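# Spell three letter blocks on mat, remove fourth

## Task

Of the four blocks, three carry a letter on their top face. Put those three completely on the mat, side by side and near one another in one straight line, so that a viewer at the midpoint between the two arm bases reads them in alphabetical order from left to right. Each letter must face up and be upright, not rotated or mirrored. The block without a letter must end up somewhere off the mat. Everything must stay in place on its own, with no help from the robot, and at the end both grippers must have released and moved away.

## Robot and tools

Robot: two 6-joint arms, left_arm and right_arm, each ending in a parallel gripper. Shared scene frame: origin on the table top midway between the arms, +z up, +x pointing out across the table, left_arm on the +y side. The names left and right refer to the arms, not to image sides. Looking from the midpoint between the bases toward +x, the viewer's left is +y, so the alphabet should run from +y toward -y.

execute_actions takes "actions", a list holding zero or one item, plus optional "pictures" (true/false; images come by default).
- Empty list: nothing is commanded; you just get the current state.
- Move: {"rows": [...], "steps": n}. rows holds 1 to 15 rows; steps is 1 to 15 (default 15). Each control step lasts 1/30 s and uses one row; if rows run out, the final row is held for the remaining steps.
- Wait: {"steps": n} with no rows, n up to 300. It counts from the previous result, and your reply time eats into it.
A refused call sends nothing to the robot.

Row layout: a single list of exactly 14 numbers covering both arms, even if one arm stays still. First 7 belong to left_arm, last 7 to right_arm. Within each arm: waist, shoulder, elbow, forearm roll, wrist pitch, wrist roll (absolute joint target angles in radians, same convention as the Joint positions line), then gripper opening. Stated joint ranges: waist -6.283..6.283, shoulder -2.059..2.094, elbow -3.927..0.192, forearm roll -6.283..6.283, wrist pitch -1.693..3.142, wrist roll -6.283..6.283. True ends may differ by up to 0.010 rad. A target more than 0.010 rad beyond a stated end, and further out than the joint's last reported angle, gets the call refused; a target beyond the real end is clipped to it and reported as "joint sent to its limit" (possibly referring to an earlier, still-running action). Gripper opening is an absolute value from -1 (closed) to +1 (fully open). To hold a move, resend the current joint values.

Motion limits: each joint target moves at most 3.14 rad/s, takes 0.16 s to accelerate, and all joints of an arm are timed to arrive together. Each step the target is kept within 0.623 rad of the measured angle, and if the targets would shift the gripper more than 70 mm from where it is, they are scaled back. Far goals therefore need several calls. Between calls, arms keep heading to the last row sent until they settle or a step is HELD.

Result lines:
- State line per arm: gripper position (m), orientation quaternion wxyz, linear (m/s) and angular (rad/s) velocity, all in the scene frame. The reported position can be off, more so at long reach.
- Joint positions / Joint velocities: one block per arm, six joints (rad, rad/s) then finger-pad gap in m (0.084 = fully open).
- grip_measured: actual opening on the -1..1 command scale.
- "joint command not followed": the clearance check altered or blocked joint targets on some steps; the rest ran.
- HELD: marks steps where your row, fully or partly, was not sent.
- Torque fault: a joint hit its load limit (waist and shoulder 46, elbow and forearm roll 27.6, wrist pitch and wrist roll 18.4 N m, held weight included); that arm backs off, freezes 10 s, and drops the rest of the call.
- MOTOR HOT appears from 65 °C; at 80 °C an OVER-TEMPERATURE FAULT brakes the arm until it cools. Holding loads heats motors, even while you think.

Gripper geometry: fingers point along the gripper's +z and close along its y axis. The reported position is the point between the pads when closed, about 2 cm short of the fingertips; closing pushes the tips roughly 10 mm further along +z. To grasp, command an opening well below grip_measured; a bigger gap means a firmer squeeze (about 24 N per pad max for objects up to ~6 cm). Echoing grip_measured back still presses lightly, less on wider objects, which may slip. Closing fast can squeeze excessively and even spring the fingers open.

zoom_image: {"camera": name, "region": [x0, y0, x1, y1]} in pixels of that camera's latest image, origin top-left, at most 504x504. Cameras (all 672x504): cam_head_left, cam_head_right (fixed, above and behind the arms), cam_left_wrist, cam_right_wrist (on the hands). Calibration data (intrinsics, distortion, world-to-camera transforms) is supplied; real poses may be off by a few degrees and millimetres.

finished_scene: {"scene": number of the current scene}. Irreversible; its result reports success and may give a new task. Replying without any tool call ends everything.

Avoid: knocking or placing anything off the table, dropping blocks, hard pushes or slams, letting the arms strike or press on each other, and torque or heat faults. Occasional external tugs on held parts or pushes on loose blocks can occur, so recheck positions before finishing. Time spent, including reply time, and jerky or effortful motion count against the result.

Each tool is called after ">>>" by a JSON object that holds its "op" and its "data", one argument or row to a line.

## Session

>>> {"op": "execute_actions", "data": {
  "actions": []
}}

Scene clock: 0.00 s of 7600.00 s.
left_arm: end_effector_position=(+0.2336, +0.3967, +0.2357) grip_measured=+1.00 end_effector_quat_wxyz=(+0.023, +0.268, +0.939, -0.215) end_effector_velocity=(-0.000, +0.000, -0.000) end_effector_angular_velocity=(+0.000, -0.000, +0.001) | right_arm: end_effector_position=(+0.5269, -0.2774, +0.2852) grip_measured=+1.00 end_effector_quat_wxyz=(-0.005, +0.606, +0.795, +0.012) end_effector_velocity=(+0.000, -0.000, -0.000) end_effector_angular_velocity=(-0.000, +0.001, -0.000)
Joint positions: left_arm=[ 0.396 -0.779 -0.502 -0.355  1.543 -2.091  0.084] | right_arm=[ 0.409  0.175 -1.517  0.024  1.329 -1.597  0.084]
Joint velocities: left_arm=[ 0. -0.  0.  0. -0. -0.  0.] | right_arm=[-0.     0.001 -0.     0.    -0.    -0.    -0.   ]
camera_calibration (this result's frames):
cam_left_wrist: T_world_to_cam=[[0.521359, 0.746897, -0.412711, -0.286467], [0.849115, -0.502123, 0.163939, 0.032085], [-0.0847858, -0.43591, -0.895988, 0.535305], [0, 0, 0, 1]] pos_world=[0.167494, 0.463417, 0.356138]
cam_right_wrist: T_world_to_cam=[[0.959766, 0.280593, 0.0107919, -0.397612], [0.280777, -0.959474, -0.0239398, -0.336693], [0.0036372, 0.0260067, -0.999655, 0.425139], [0, 0, 0, 1]] pos_world=[0.474604, -0.222537, 0.421223]

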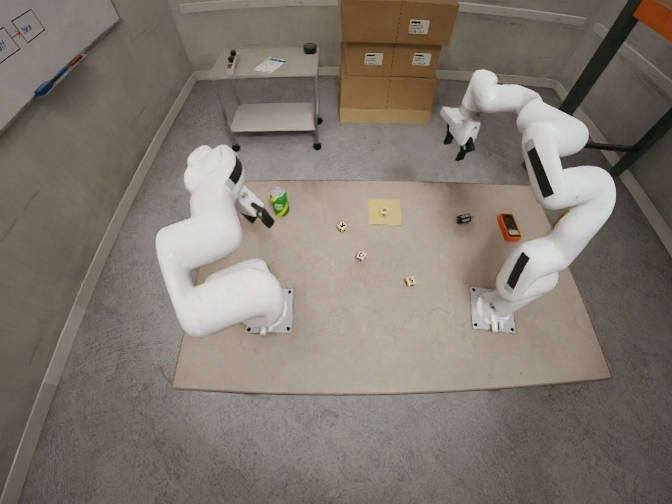

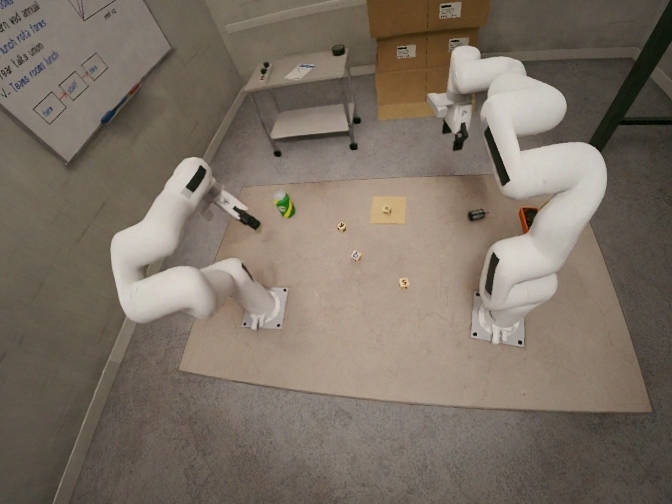

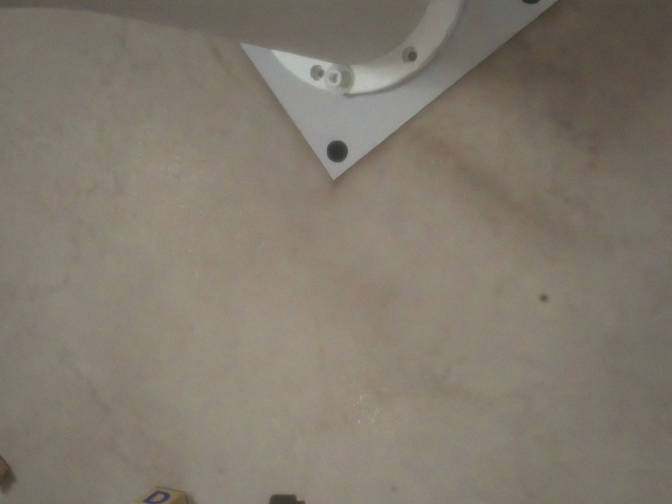

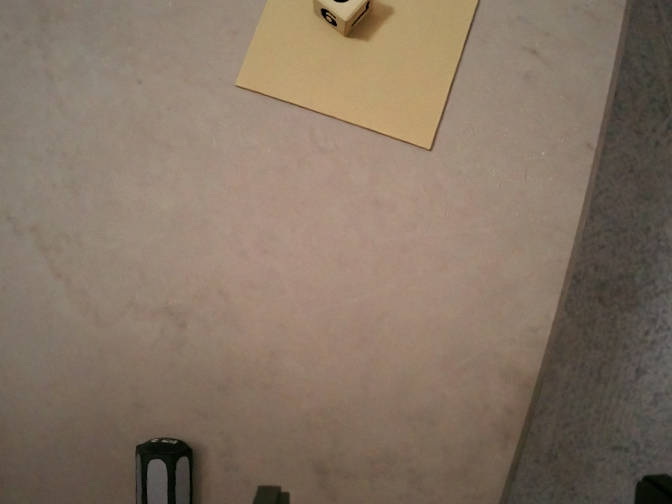

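>>> {"op": "zoom_image", "data": {
  "camera": "cam_head_left",
  "region": [325, 190, 435, 295]
}}

Region (325, 190, 435, 295) of cam_head_left's 672x504 image, scaled by 4.582, with more detail than that image has; it fills the top 481 rows of this view, and the rest is white.

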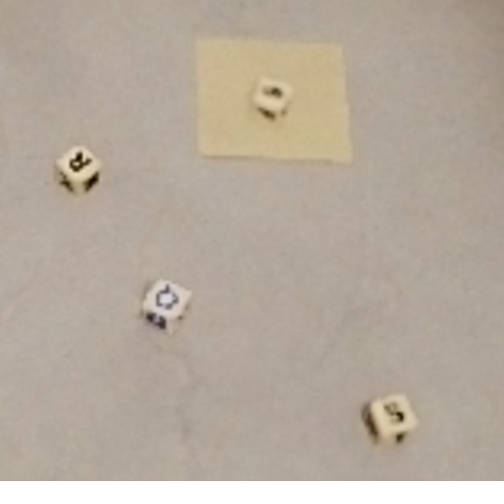

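>>> {"op": "execute_actions", "data": {
  "actions": [
    {"rows":[[1.3,-0.779,-0.502,-0.355,1.543,-2.091,1,1.087,0.053,-1.701,0,1.648,-0.64,1]]}
  ],
  "pictures": false
}}

>>> {"op": "execute_actions", "data": {
  "actions": [
    {"steps":30}
  ]
}}

>>> {"op": "zoom_image", "data": {
  "camera": "cam_right_wrist",
  "region": [100, 60, 600, 480]
}}

Scene clock: 27.97 s of 7600.00 s.
left_arm: end_effector_position=(+0.1811, +0.5327, +0.2358) grip_measured=+1.00 end_effector_quat_wxyz=(+0.094, -0.059, +0.974, -0.195) end_effector_velocity=(-0.236, +0.275, -0.000) end_effector_angular_velocity=(-0.001, +0.001, +1.652) | right_arm: end_effector_position=(+0.4391, -0.1329, +0.3427) grip_measured=+1.00 end_effector_quat_wxyz=(-0.005, +0.625, +0.781, +0.005) end_effector_velocity=(-0.246, +0.275, +0.123) end_effector_angular_velocity=(-0.027, +0.011, -0.387)
Joint positions: left_arm=[ 1.074 -0.779 -0.502 -0.355  1.543 -2.091  0.084] | right_arm=[ 0.736  0.115 -1.607  0.012  1.485 -1.217  0.084]
Joint velocities: left_arm=[ 1.652  0.002 -0.     0.     0.     0.     0.   ] | right_arm=[ 0.724 -0.13  -0.194 -0.025  0.335  1.117 -0.   ]
Steps of this call (steps 1 to 90: nothing new was sent; then 24.47 s passed at rest; steps 91 to 105: all 15 steps of this action). Readings (joint positions):
91: left_arm=[0.396 -0.779 -0.502 -0.355 1.543 -2.091] | right_arm=[0.410 0.175 -1.517 0.024 1.329 -1.596]
92: left_arm=[0.401 -0.779 -0.502 -0.355 1.544 -2.091] | right_arm=[0.413 0.175 -1.518 0.024 1.332 -1.590]
94: left_arm=[0.453 -0.779 -0.502 -0.355 1.544 -2.091] | right_arm=[0.454 0.168 -1.529 0.021 1.355 -1.545]
98: left_arm=[0.686 -0.779 -0.502 -0.355 1.543 -2.091] | right_arm=[0.564 0.146 -1.562 0.018 1.404 -1.440]
105: the state above

Scene clock: 28.97 s of 7600.00 s.
left_arm: end_effector_position=(+0.1449, +0.5663, +0.2357) grip_measured=+1.00 end_effector_quat_wxyz=(+0.115, -0.169, +0.962, -0.183) end_effector_velocity=(-0.000, +0.000, -0.000) end_effector_angular_velocity=(-0.000, +0.000, +0.002) | right_arm: end_effector_position=(+0.3006, -0.0302, +0.4004) grip_measured=+1.00 end_effector_quat_wxyz=(+0.000, +0.709, +0.705, -0.000) end_effector_velocity=(-0.001, +0.001, +0.001) end_effector_angular_velocity=(+0.001, -0.001, +0.000)
Joint positions: left_arm=[ 1.3   -0.779 -0.502 -0.355  1.543 -2.091  0.084] | right_arm=[ 1.087  0.053 -1.701 -0.     1.648 -0.64   0.084]
Joint velocities: left_arm=[ 0.001  0.001  0.     0.    -0.001 -0.     0.   ] | right_arm=[ 0.002 -0.001 -0.001  0.    -0.     0.002 -0.   ]
Steps of this call (steps 1 to 30: the robot went on to your last target). Readings (joint positions):
1: left_arm=[1.128 -0.779 -0.502 -0.355 1.543 -2.091] | right_arm=[0.761 0.111 -1.614 0.012 1.496 -1.179]
2: left_arm=[1.178 -0.779 -0.502 -0.355 1.543 -2.091] | right_arm=[0.785 0.107 -1.620 0.011 1.507 -1.139]
4: left_arm=[1.253 -0.779 -0.502 -0.355 1.543 -2.091] | right_arm=[0.834 0.098 -1.633 0.009 1.530 -1.058]
8: left_arm=[1.293 -0.779 -0.502 -0.355 1.543 -2.091] | right_arm=[0.933 0.080 -1.660 0.005 1.576 -0.894]
30: the state above
camera_calibration (this result's frames):
cam_left_wrist: T_world_to_cam=[[-0.264331, 0.871821, -0.412379, -0.323912], [0.919732, 0.35654, 0.164232, -0.304061], [0.290211, -0.335866, -0.896087, 0.490777], [0, 0, 0, 1]] pos_world=[0.0516055, 0.555638, 0.356141]
cam_right_wrist: T_world_to_cam=[[0.99994, 0.010497, -0.00314256, -0.265662], [0.0104947, -0.999945, -0.000755729, 0.0374933], [-0.00315032, 0.000722704, -0.999995, 0.536113], [0, 0, 0, 1]] pos_world=[0.266942, 0.0398925, 0.535304]

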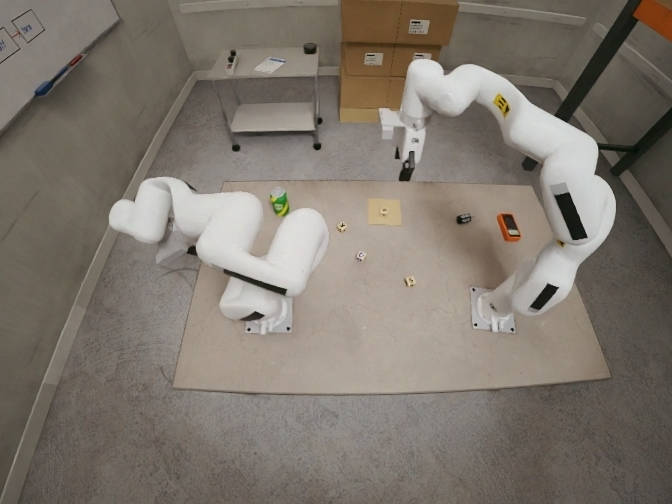

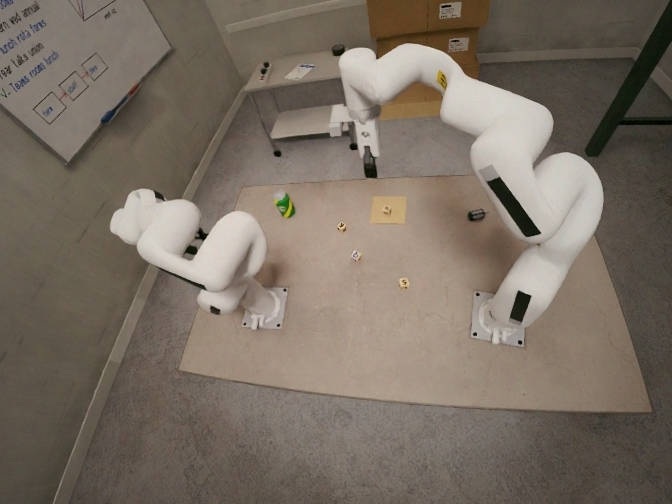

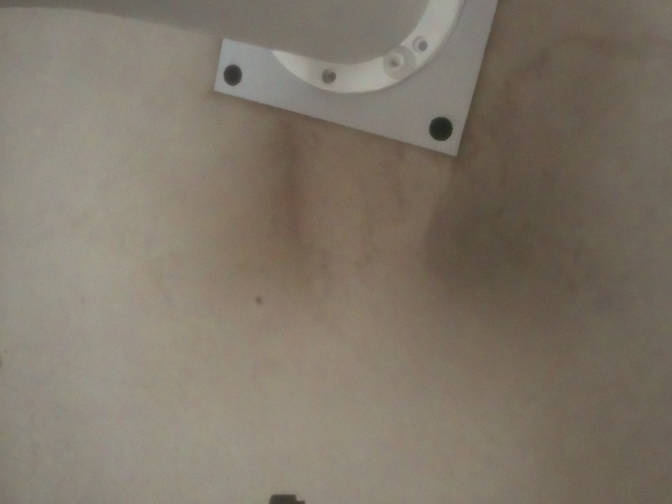

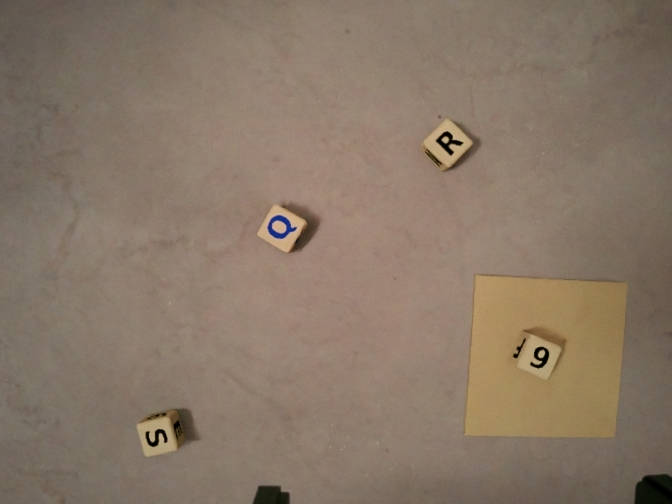

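Region (100, 60, 600, 480) of cam_right_wrist's 672x504 image, scaled by 1.008, with more detail than that image has; it fills the top 423 rows of this view, and the rest is white.

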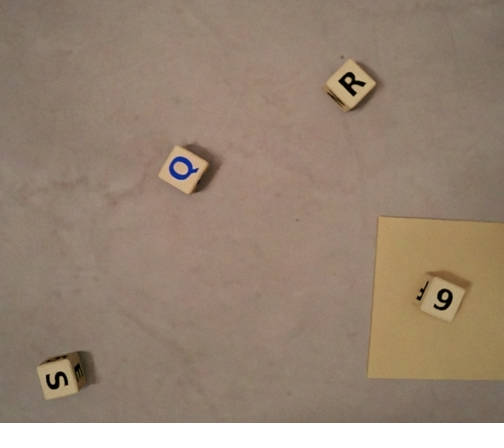

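>>> {"op": "execute_actions", "data": {
  "actions": [
    {"rows":[[0.5,-0.779,-0.502,-0.355,1.543,-2.091,1,0.873,0.414,-1.352,0,0.938,-0.51,1]]}
  ],
  "pictures": false
}}

>>> {"op": "execute_actions", "data": {
  "actions": [
    {"steps":30}
  ]
}}

Scene clock: 43.30 s of 7600.00 s.
left_arm: end_effector_position=(+0.2263, +0.4468, +0.2358) grip_measured=+1.00 end_effector_quat_wxyz=(+0.048, +0.158, +0.963, -0.211) end_effector_velocity=(+0.081, -0.307, -0.001) end_effector_angular_velocity=(-0.007, +0.004, -1.442) | right_arm: end_effector_position=(+0.3889, -0.0187, +0.2453) grip_measured=+1.00 end_effector_quat_wxyz=(+0.001, +0.772, +0.636, -0.004) end_effector_velocity=(+0.173, -0.032, -0.369) end_effector_angular_velocity=(+0.012, -0.014, -0.435)
Joint positions: left_arm=[ 0.628 -0.779 -0.502 -0.355  1.543 -2.091  0.084] | right_arm=[ 0.97   0.252 -1.509 -0.     1.267 -0.569  0.084]
Joint velocities: left_arm=[-1.441  0.002  0.003 -0.002  0.003 -0.    -0.   ] | right_arm=[-0.271  0.457  0.441 -0.    -0.917  0.164  0.   ]
Steps of this call (steps 1 to 15: the robot went on to your last target; steps 16 to 90: nothing new was sent; then 10.83 s passed at rest; steps 91 to 105: all 15 steps of this action). Readings (joint positions):
91: left_arm=[1.300 -0.779 -0.502 -0.355 1.543 -2.091] | right_arm=[1.087 0.053 -1.701 0.000 1.648 -0.640]
92: left_arm=[1.295 -0.779 -0.502 -0.355 1.543 -2.091] | right_arm=[1.086 0.055 -1.699 0.000 1.642 -0.639]
94: left_arm=[1.243 -0.779 -0.502 -0.355 1.542 -2.091] | right_arm=[1.071 0.075 -1.679 0.000 1.594 -0.629]
98: left_arm=[1.010 -0.779 -0.502 -0.355 1.543 -2.091] | right_arm=[1.033 0.146 -1.610 0.000 1.480 -0.607]
105: the state above

Scene clock: 44.30 s of 7600.00 s.
left_arm: end_effector_position=(+0.2318, +0.4195, +0.2357) grip_measured=+1.00 end_effector_quat_wxyz=(+0.035, +0.219, +0.951, -0.214) end_effector_velocity=(+0.000, +0.000, +0.000) end_effector_angular_velocity=(+0.001, -0.002, -0.001) | right_arm: end_effector_position=(+0.4370, -0.0468, +0.1146) grip_measured=+1.00 end_effector_quat_wxyz=(-0.000, +0.819, +0.574, +0.000) end_effector_velocity=(-0.000, -0.001, -0.001) end_effector_angular_velocity=(-0.002, +0.002, -0.001)
Joint positions: left_arm=[ 0.5   -0.779 -0.502 -0.355  1.543 -2.091  0.084] | right_arm=[ 0.873  0.414 -1.352  0.     0.938 -0.51   0.084]
Joint velocities: left_arm=[-0.001 -0.001 -0.    -0.    -0.001  0.    -0.   ] | right_arm=[-0.001  0.002  0.001  0.     0.     0.     0.   ]
Steps of this call (steps 1 to 30: the robot went on to your last target). Readings (joint positions):
1: left_arm=[0.584 -0.779 -0.502 -0.355 1.543 -2.091] | right_arm=[0.961 0.267 -1.495 -0.000 1.236 -0.563]
2: left_arm=[0.551 -0.779 -0.502 -0.355 1.543 -2.091] | right_arm=[0.952 0.282 -1.480 -0.000 1.205 -0.558]
4: left_arm=[0.517 -0.779 -0.502 -0.355 1.543 -2.091] | right_arm=[0.933 0.313 -1.450 -0.000 1.143 -0.547]
8: left_arm=[0.504 -0.779 -0.502 -0.355 1.543 -2.091] | right_arm=[0.897 0.374 -1.391 -0.000 1.019 -0.525]
30: the state above
All arms were judged still, so your last target was given up. Only a new action makes them travel on or press farther. Fingers that are still opening or closing keep moving.
camera_calibration (this result's frames):
cam_left_wrist: T_world_to_cam=[[0.441165, 0.797072, -0.412372, -0.30511], [0.896592, -0.41128, 0.164233, -0.00419087], [-0.0386953, -0.442183, -0.89609, 0.53708], [0, 0, 0, 1]] pos_world=[0.159144, 0.478958, 0.356141]
cam_right_wrist: T_world_to_cam=[[0.945047, -0.326923, -0.00286022, -0.394616], [-0.326928, -0.945049, -0.00125917, 0.169344], [-0.00229139, 0.00212506, -0.999995, 0.250465], [0, 0, 0, 1]] pos_world=[0.428868, 0.0304969, 0.249548]

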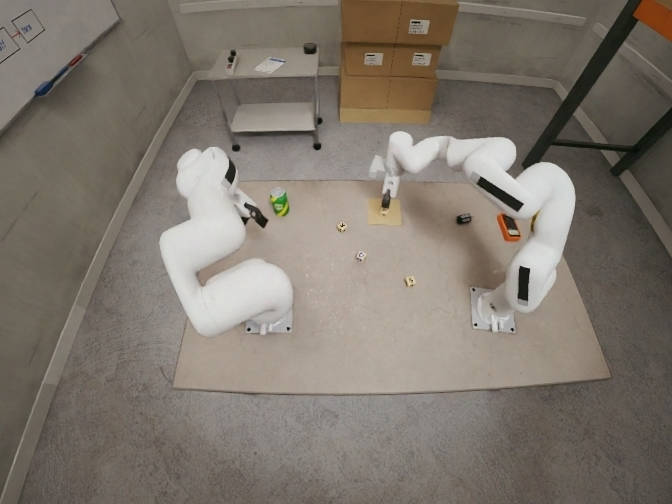

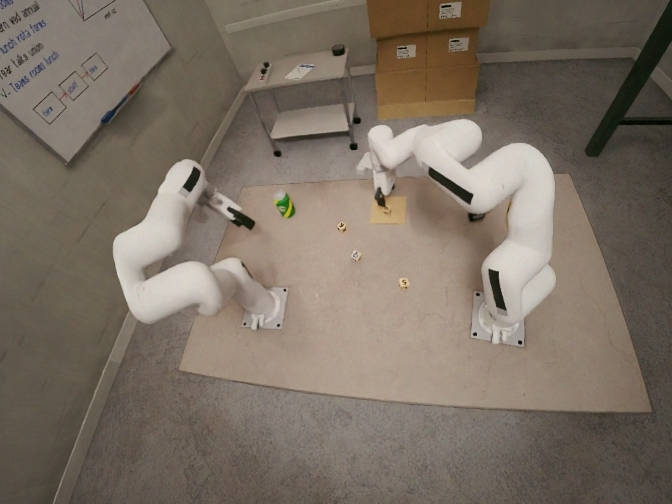

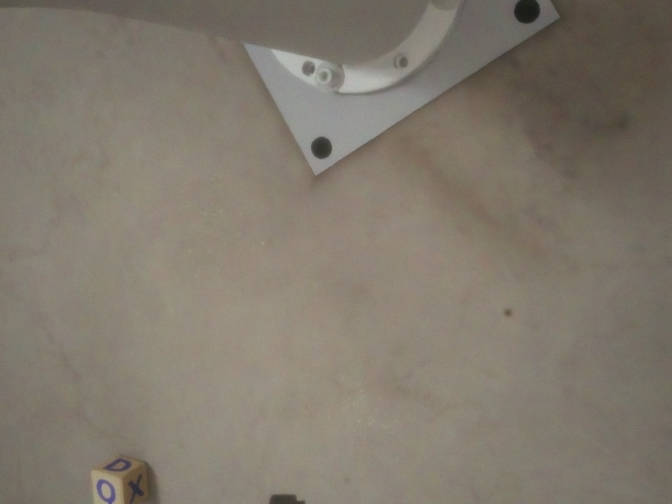

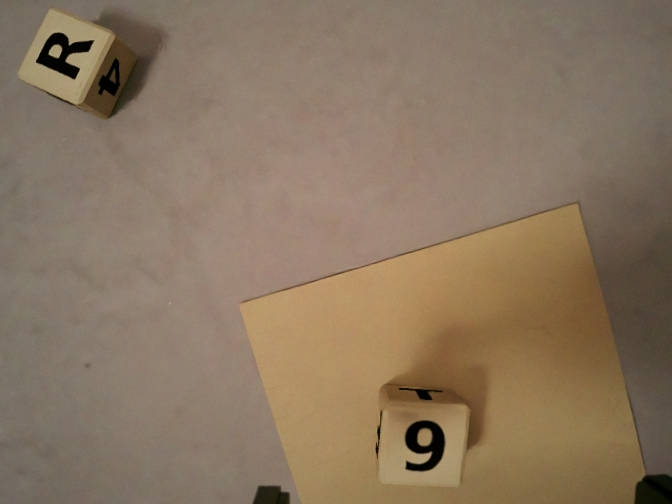

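>>> {"op": "execute_actions", "data": {
  "actions": [
    {"rows":[[0.5,-0.779,-0.502,-0.355,1.543,-2.091,1,0.873,0.559,-1.302,0,0.743,-0.49,1]]}
  ],
  "pictures": false
}}

>>> {"op": "execute_actions", "data": {
  "actions": [
    {"rows":[[0.5,-0.779,-0.502,-0.355,1.543,-2.091,1,0.873,0.559,-1.302,0,0.743,-0.49,-0.7]]}
  ],
  "pictures": false
}}

>>> {"op": "execute_actions", "data": {
  "actions": [
    {"rows":[[0.5,-0.779,-0.502,-0.355,1.543,-2.091,1,0.873,0.52,-1.312,0,0.792,-0.49,-0.7]],"steps":7}
  ],
  "pictures": false
}}

>>> {"op": "execute_actions", "data": {
  "actions": [
    {"rows":[[0.5,-0.779,-0.502,-0.355,1.543,-2.091,1,0.55,0.52,-1.312,0,0.792,-0.49,-0.7]]}
  ],
  "pictures": false
}}

>>> {"op": "execute_actions", "data": {
  "actions": [
    {"rows":[[0.5,-0.779,-0.502,-0.355,1.543,-2.091,1,0.55,0.559,-1.302,0,0.743,-0.49,-0.7]]}
  ],
  "pictures": false
}}

>>> {"op": "execute_actions", "data": {
  "actions": [
    {"rows":[[0.5,-0.779,-0.502,-0.355,1.543,-2.091,1,0.55,0.559,-1.302,0,0.743,-0.49,1]],"steps":10}
  ],
  "pictures": false
}}

>>> {"op": "execute_actions", "data": {
  "actions": [
    {"rows":[[0.5,-0.779,-0.502,-0.355,1.543,-2.091,1,0.55,0.414,-1.352,0,0.938,-0.49,1]],"steps":8}
  ],
  "pictures": false
}}

>>> {"op": "execute_actions", "data": {
  "actions": [
    {"rows":[[0.5,-0.779,-0.502,-0.355,1.543,-2.091,1,1.319,0.276,-1.154,0,0.878,-1.51,1]]}
  ],
  "pictures": false
}}

>>> {"op": "execute_actions", "data": {
  "actions": [
    {"steps":28}
  ]
}}

Scene clock: 60.50 s of 7600.00 s.
left_arm: end_effector_position=(+0.2318, +0.4195, +0.2357) grip_measured=+1.00 end_effector_quat_wxyz=(+0.035, +0.219, +0.951, -0.214) end_effector_velocity=(+0.000, +0.000, +0.001) end_effector_angular_velocity=(+0.002, -0.002, +0.000) | right_arm: end_effector_position=(+0.4381, -0.0458, +0.0315) grip_measured=+1.00 end_effector_quat_wxyz=(-0.000, +0.825, +0.566, +0.003) end_effector_velocity=(+0.002, +0.002, +0.001) end_effector_angular_velocity=(+0.009, -0.010, -0.000)
Joint positions: left_arm=[ 0.5   -0.779 -0.502 -0.355  1.543 -2.091  0.084] | right_arm=[ 0.873  0.556 -1.305 -0.     0.744 -0.49   0.084]
Joint velocities: left_arm=[ 0.    -0.002 -0.     0.    -0.001 -0.     0.   ] | right_arm=[ 0.001 -0.002  0.003 -0.    -0.015  0.001 -0.   ]
Steps of this call (steps 1 to 90: nothing new was sent; then 12.70 s passed at rest; steps 91 to 105: all 15 steps of this action). Readings (joint positions):
91: left_arm=[0.500 -0.779 -0.502 -0.355 1.543 -2.091] | right_arm=[0.873 0.414 -1.352 -0.000 0.938 -0.510]
92: left_arm=[0.500 -0.779 -0.502 -0.355 1.543 -2.091] | right_arm=[0.873 0.417 -1.351 -0.000 0.931 -0.509]
94: left_arm=[0.500 -0.779 -0.502 -0.355 1.543 -2.091] | right_arm=[0.873 0.447 -1.345 -0.000 0.880 -0.504]
98: left_arm=[0.500 -0.779 -0.502 -0.355 1.543 -2.091] | right_arm=[0.873 0.544 -1.303 0.000 0.776 -0.493]
105: the state above

Scene clock: 61.00 s of 7600.00 s.
left_arm: end_effector_position=(+0.2318, +0.4195, +0.2357) grip_measured=+1.00 end_effector_quat_wxyz=(+0.035, +0.219, +0.951, -0.214) end_effector_velocity=(+0.000, -0.000, +0.000) end_effector_angular_velocity=(+0.000, -0.001, -0.000) | right_arm: end_effector_position=(+0.4367, -0.0471, +0.0288) grip_measured=-0.33 end_effector_quat_wxyz=(-0.000, +0.825, +0.566, +0.000) end_effector_velocity=(-0.000, -0.001, -0.001) end_effector_angular_velocity=(-0.002, +0.002, +0.000)
Joint positions: left_arm=[ 0.5   -0.779 -0.502 -0.355  1.543 -2.091  0.084] | right_arm=[ 0.873  0.559 -1.302 -0.     0.743 -0.49   0.03 ]
Joint velocities: left_arm=[-0.001 -0.    -0.    -0.    -0.001 -0.     0.   ] | right_arm=[-0.     0.001  0.001 -0.     0.001 -0.001  0.   ]
Steps of this call (steps 1 to 15: all 15 steps of this action). Readings (joint positions):
1: left_arm=[0.500 -0.779 -0.502 -0.355 1.543 -2.091] | right_arm=[0.873 0.556 -1.305 -0.000 0.743 -0.490]
2: left_arm=[0.500 -0.779 -0.502 -0.355 1.543 -2.091] | right_arm=[0.873 0.556 -1.304 -0.000 0.743 -0.490]
4: left_arm=[0.500 -0.779 -0.502 -0.355 1.543 -2.091] | right_arm=[0.873 0.558 -1.303 -0.000 0.743 -0.490]
8: left_arm=[0.500 -0.779 -0.502 -0.355 1.543 -2.091] | right_arm=[0.873 0.559 -1.302 -0.000 0.743 -0.490]
15: the state above

Scene clock: 61.23 s of 7600.00 s.
left_arm: end_effector_position=(+0.2318, +0.4195, +0.2357) grip_measured=+1.00 end_effector_quat_wxyz=(+0.035, +0.219, +0.951, -0.214) end_effector_velocity=(+0.000, +0.000, +0.000) end_effector_angular_velocity=(+0.000, -0.001, +0.001) | right_arm: end_effector_position=(+0.4389, -0.0452, +0.0508) grip_measured=-0.33 end_effector_quat_wxyz=(-0.000, +0.825, +0.566, +0.003) end_effector_velocity=(+0.010, +0.010, +0.055) end_effector_angular_velocity=(+0.028, -0.032, -0.000)
Joint positions: left_arm=[ 0.5   -0.779 -0.502 -0.355  1.543 -2.091  0.084] | right_arm=[ 0.873  0.521 -1.314 -0.     0.786 -0.49   0.03 ]
Joint velocities: left_arm=[ 0.001 -0.001 -0.    -0.    -0.    -0.     0.   ] | right_arm=[ 0.    -0.085 -0.035  0.001  0.078  0.001 -0.   ]
Steps of this call (steps 1 to 7: all 7 steps of this action). Readings (joint positions):
1: left_arm=[0.500 -0.779 -0.502 -0.355 1.543 -2.091] | right_arm=[0.873 0.559 -1.302 -0.000 0.743 -0.490]
2: left_arm=[0.500 -0.779 -0.502 -0.355 1.543 -2.091] | right_arm=[0.873 0.556 -1.302 0.000 0.749 -0.490]
4: left_arm=[0.500 -0.779 -0.502 -0.355 1.543 -2.091] | right_arm=[0.873 0.540 -1.305 0.000 0.770 -0.490]
7: the state above

Scene clock: 61.73 s of 7600.00 s.
left_arm: end_effector_position=(+0.2318, +0.4195, +0.2357) grip_measured=+1.00 end_effector_quat_wxyz=(+0.035, +0.219, +0.951, -0.214) end_effector_velocity=(+0.000, -0.000, +0.000) end_effector_angular_velocity=(+0.001, -0.001, -0.001) | right_arm: end_effector_position=(+0.5287, -0.1930, +0.0502) grip_measured=-0.33 end_effector_quat_wxyz=(+0.000, +0.902, +0.432, -0.000) end_effector_velocity=(+0.065, -0.154, +0.001) end_effector_angular_velocity=(-0.000, +0.001, -0.297)
Joint positions: left_arm=[ 0.5   -0.779 -0.502 -0.355  1.543 -2.091  0.084] | right_arm=[ 0.565  0.52  -1.312 -0.     0.792 -0.49   0.03 ]
Joint velocities: left_arm=[-0.    -0.001 -0.    -0.     0.     0.     0.   ] | right_arm=[-0.297 -0.004  0.001 -0.     0.003  0.001 -0.   ]
Steps of this call (steps 1 to 15: all 15 steps of this action). Readings (joint positions):
1: left_arm=[0.500 -0.779 -0.502 -0.355 1.543 -2.091] | right_arm=[0.873 0.520 -1.314 -0.000 0.788 -0.490]
2: left_arm=[0.500 -0.779 -0.502 -0.355 1.543 -2.091] | right_arm=[0.869 0.519 -1.314 0.000 0.789 -0.490]
4: left_arm=[0.500 -0.779 -0.502 -0.355 1.543 -2.091] | right_arm=[0.830 0.521 -1.312 0.000 0.790 -0.490]
8: left_arm=[0.500 -0.779 -0.502 -0.355 1.543 -2.091] | right_arm=[0.719 0.521 -1.312 -0.000 0.790 -0.490]
15: the state above

Scene clock: 62.23 s of 7600.00 s.
left_arm: end_effector_position=(+0.2318, +0.4195, +0.2357) grip_measured=+1.00 end_effector_quat_wxyz=(+0.035, +0.219, +0.951, -0.214) end_effector_velocity=(+0.000, +0.000, +0.000) end_effector_angular_velocity=(+0.001, -0.001, +0.000) | right_arm: end_effector_position=(+0.5313, -0.2004, +0.0292) grip_measured=-0.33 end_effector_quat_wxyz=(+0.000, +0.905, +0.426, +0.001) end_effector_velocity=(-0.003, -0.004, -0.006) end_effector_angular_velocity=(-0.005, +0.012, -0.005)
Joint positions: left_arm=[ 0.5   -0.779 -0.502 -0.355  1.543 -2.091  0.084] | right_arm=[ 0.551  0.558 -1.303  0.     0.743 -0.49   0.03 ]
Joint velocities: left_arm=[-0.    -0.    -0.     0.    -0.001  0.    -0.   ] | right_arm=[-0.004  0.005  0.008 -0.    -0.001  0.     0.   ]
Steps of this call (steps 1 to 15: all 15 steps of this action). Readings (joint positions):
1: left_arm=[0.500 -0.779 -0.502 -0.355 1.543 -2.091] | right_arm=[0.557 0.520 -1.312 -0.000 0.792 -0.490]
2: left_arm=[0.500 -0.779 -0.502 -0.355 1.543 -2.091] | right_arm=[0.554 0.523 -1.312 -0.000 0.786 -0.490]
4: left_arm=[0.500 -0.779 -0.502 -0.355 1.543 -2.091] | right_arm=[0.553 0.539 -1.309 -0.000 0.765 -0.490]
8: left_arm=[0.500 -0.779 -0.502 -0.355 1.543 -2.091] | right_arm=[0.552 0.560 -1.300 0.000 0.747 -0.490]
15: the state above

Scene clock: 62.57 s of 7600.00 s.
left_arm: end_effector_position=(+0.2318, +0.4195, +0.2357) grip_measured=+1.00 end_effector_quat_wxyz=(+0.035, +0.219, +0.951, -0.214) end_effector_velocity=(+0.000, -0.000, +0.000) end_effector_angular_velocity=(+0.001, -0.002, -0.001) | right_arm: end_effector_position=(+0.5311, -0.2009, +0.0286) grip_measured=+0.99 end_effector_quat_wxyz=(+0.000, +0.905, +0.426, +0.000) end_effector_velocity=(-0.001, -0.001, -0.000) end_effector_angular_velocity=(-0.001, +0.001, +0.001)
Joint positions: left_arm=[ 0.5   -0.779 -0.502 -0.355  1.543 -2.091  0.084] | right_arm=[ 0.55   0.559 -1.302  0.     0.743 -0.49   0.084]
Joint velocities: left_arm=[-0.001 -0.002  0.     0.    -0.    -0.     0.   ] | right_arm=[-0.    -0.001  0.002 -0.001 -0.    -0.     0.005]
Steps of this call (steps 1 to 10: all 10 steps of this action). Readings (joint positions):
1: left_arm=[0.500 -0.779 -0.502 -0.355 1.543 -2.091] | right_arm=[0.551 0.558 -1.302 0.000 0.743 -0.490]
2: left_arm=[0.500 -0.779 -0.502 -0.355 1.543 -2.091] | right_arm=[0.550 0.559 -1.302 0.000 0.743 -0.490]
4: left_arm=[0.500 -0.779 -0.502 -0.355 1.543 -2.091] | right_arm=[0.550 0.559 -1.302 0.000 0.743 -0.490]
8: left_arm=[0.500 -0.779 -0.502 -0.355 1.543 -2.091] | right_arm=[0.550 0.559 -1.302 0.000 0.743 -0.490]
10: the state above

Scene clock: 62.83 s of 7600.00 s.
left_arm: end_effector_position=(+0.2318, +0.4195, +0.2357) grip_measured=+1.00 end_effector_quat_wxyz=(+0.035, +0.219, +0.951, -0.214) end_effector_velocity=(-0.000, -0.000, +0.000) end_effector_angular_velocity=(-0.000, -0.000, -0.000) | right_arm: end_effector_position=(+0.5368, -0.1985, +0.1086) grip_measured=+1.00 end_effector_quat_wxyz=(+0.000, +0.905, +0.426, +0.009) end_effector_velocity=(+0.039, +0.016, +0.295) end_effector_angular_velocity=(+0.080, -0.198, +0.002)
Joint positions: left_arm=[ 0.5   -0.779 -0.502 -0.355  1.543 -2.091  0.084] | right_arm=[ 0.55   0.429 -1.352 -0.     0.905 -0.49   0.084]
Joint velocities: left_arm=[ 0.    -0.001  0.     0.     0.001  0.    -0.   ] | right_arm=[ 0.001 -0.437 -0.202 -0.001  0.426 -0.001  0.   ]
Steps of this call (steps 1 to 8: all 8 steps of this action). Readings (joint positions):
1: left_arm=[0.500 -0.779 -0.502 -0.355 1.543 -2.091] | right_arm=[0.550 0.559 -1.302 0.000 0.743 -0.490]
2: left_arm=[0.500 -0.779 -0.502 -0.355 1.543 -2.091] | right_arm=[0.550 0.556 -1.303 0.000 0.750 -0.490]
4: left_arm=[0.500 -0.779 -0.502 -0.355 1.543 -2.091] | right_arm=[0.550 0.526 -1.309 0.000 0.801 -0.490]
8: the state above

Scene clock: 63.33 s of 7600.00 s.
left_arm: end_effector_position=(+0.2318, +0.4195, +0.2357) grip_measured=+1.00 end_effector_quat_wxyz=(+0.035, +0.219, +0.951, -0.214) end_effector_velocity=(-0.000, -0.000, -0.000) end_effector_angular_velocity=(-0.001, +0.002, +0.000) | right_arm: end_effector_position=(+0.4215, -0.0568, +0.1133) grip_measured=+1.00 end_effector_quat_wxyz=(+0.000, +0.714, +0.700, +0.002) end_effector_velocity=(-0.294, +0.275, +0.004) end_effector_angular_velocity=(-0.006, +0.002, +1.666)
Joint positions: left_arm=[ 0.5   -0.779 -0.502 -0.355  1.543 -2.091  0.084] | right_arm=[ 0.878  0.356 -1.261  0.     0.902 -0.834  0.084]
Joint velocities: left_arm=[ 0.     0.001  0.001 -0.     0.001 -0.    -0.   ] | right_arm=[ 0.737 -0.131  0.178 -0.    -0.041 -0.929  0.   ]
Steps of this call (steps 1 to 15: all 15 steps of this action). Readings (joint positions):
1: left_arm=[0.500 -0.779 -0.502 -0.355 1.543 -2.091] | right_arm=[0.550 0.418 -1.356 -0.000 0.917 -0.490]
2: left_arm=[0.500 -0.779 -0.502 -0.355 1.543 -2.091] | right_arm=[0.554 0.412 -1.355 -0.000 0.922 -0.496]
4: left_arm=[0.500 -0.779 -0.502 -0.355 1.543 -2.091] | right_arm=[0.593 0.406 -1.337 -0.000 0.919 -0.541]
8: left_arm=[0.500 -0.779 -0.502 -0.355 1.543 -2.091] | right_arm=[0.703 0.387 -1.304 0.000 0.912 -0.644]
15: the state above

Scene clock: 64.27 s of 7600.00 s.
left_arm: end_effector_position=(+0.2318, +0.4195, +0.2357) grip_measured=+1.00 end_effector_quat_wxyz=(+0.035, +0.219, +0.951, -0.214) end_effector_velocity=(+0.000, +0.000, -0.000) end_effector_angular_velocity=(+0.000, -0.000, +0.000) | right_arm: end_effector_position=(+0.2204, +0.0605, +0.1155) grip_measured=+1.00 end_effector_quat_wxyz=(+0.000, +0.236, +0.972, -0.000) end_effector_velocity=(-0.004, +0.002, +0.000) end_effector_angular_velocity=(+0.000, -0.000, +0.011)
Joint positions: left_arm=[ 0.5   -0.779 -0.502 -0.355  1.543 -2.091  0.084] | right_arm=[ 1.317  0.276 -1.154 -0.     0.878 -1.51   0.084]
Joint velocities: left_arm=[ 0. -0.  0.  0. -0.  0. -0.] | right_arm=[ 0.008 -0.001  0.001 -0.    -0.    -0.003  0.   ]
Steps of this call (steps 1 to 28: the robot went on to your last target). Readings (joint positions):
1: left_arm=[0.500 -0.779 -0.502 -0.355 1.543 -2.091] | right_arm=[0.902 0.351 -1.255 0.000 0.901 -0.866]
2: left_arm=[0.500 -0.779 -0.502 -0.355 1.543 -2.091] | right_arm=[0.927 0.347 -1.249 0.000 0.900 -0.900]
4: left_arm=[0.500 -0.779 -0.502 -0.355 1.543 -2.091] | right_arm=[0.975 0.338 -1.238 0.000 0.897 -0.971]
8: left_arm=[0.500 -0.779 -0.502 -0.355 1.543 -2.091] | right_arm=[1.073 0.321 -1.214 0.000 0.892 -1.125]
28: the state above
camera_calibration (this result's frames):
cam_left_wrist: T_world_to_cam=[[0.441196, 0.797053, -0.412374, -0.305102], [0.896575, -0.411316, 0.164233, -0.0041769], [-0.0387138, -0.442183, -0.896089, 0.53708], [0, 0, 0, 1]] pos_world=[0.159147, 0.478952, 0.356141]
cam_right_wrist: T_world_to_cam=[[0.443875, 0.896083, -0.00314313, -0.118379], [0.896086, -0.44388, -0.000907308, -0.100022], [-0.0022082, -0.00241379, -0.999995, 0.250904], [0, 0, 0, 1]] pos_world=[0.142728, 0.0622849, 0.25044]

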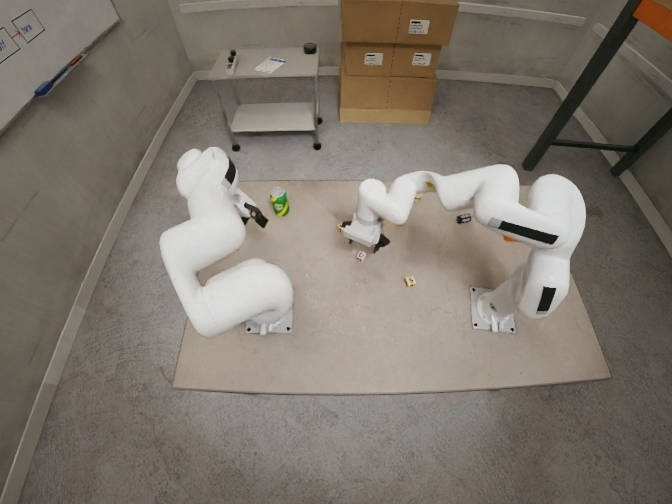

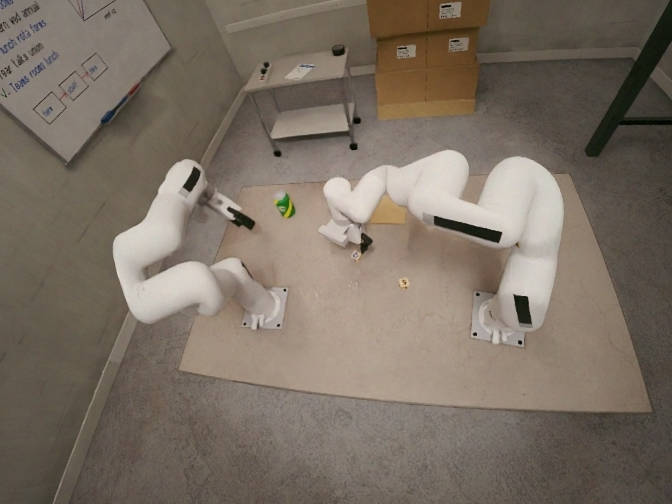

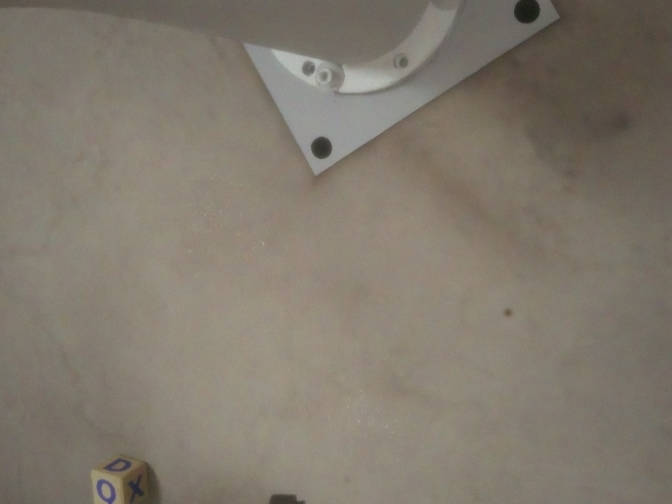

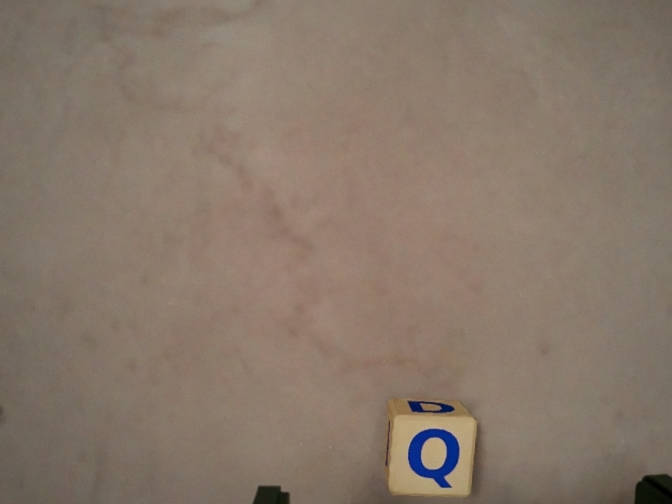

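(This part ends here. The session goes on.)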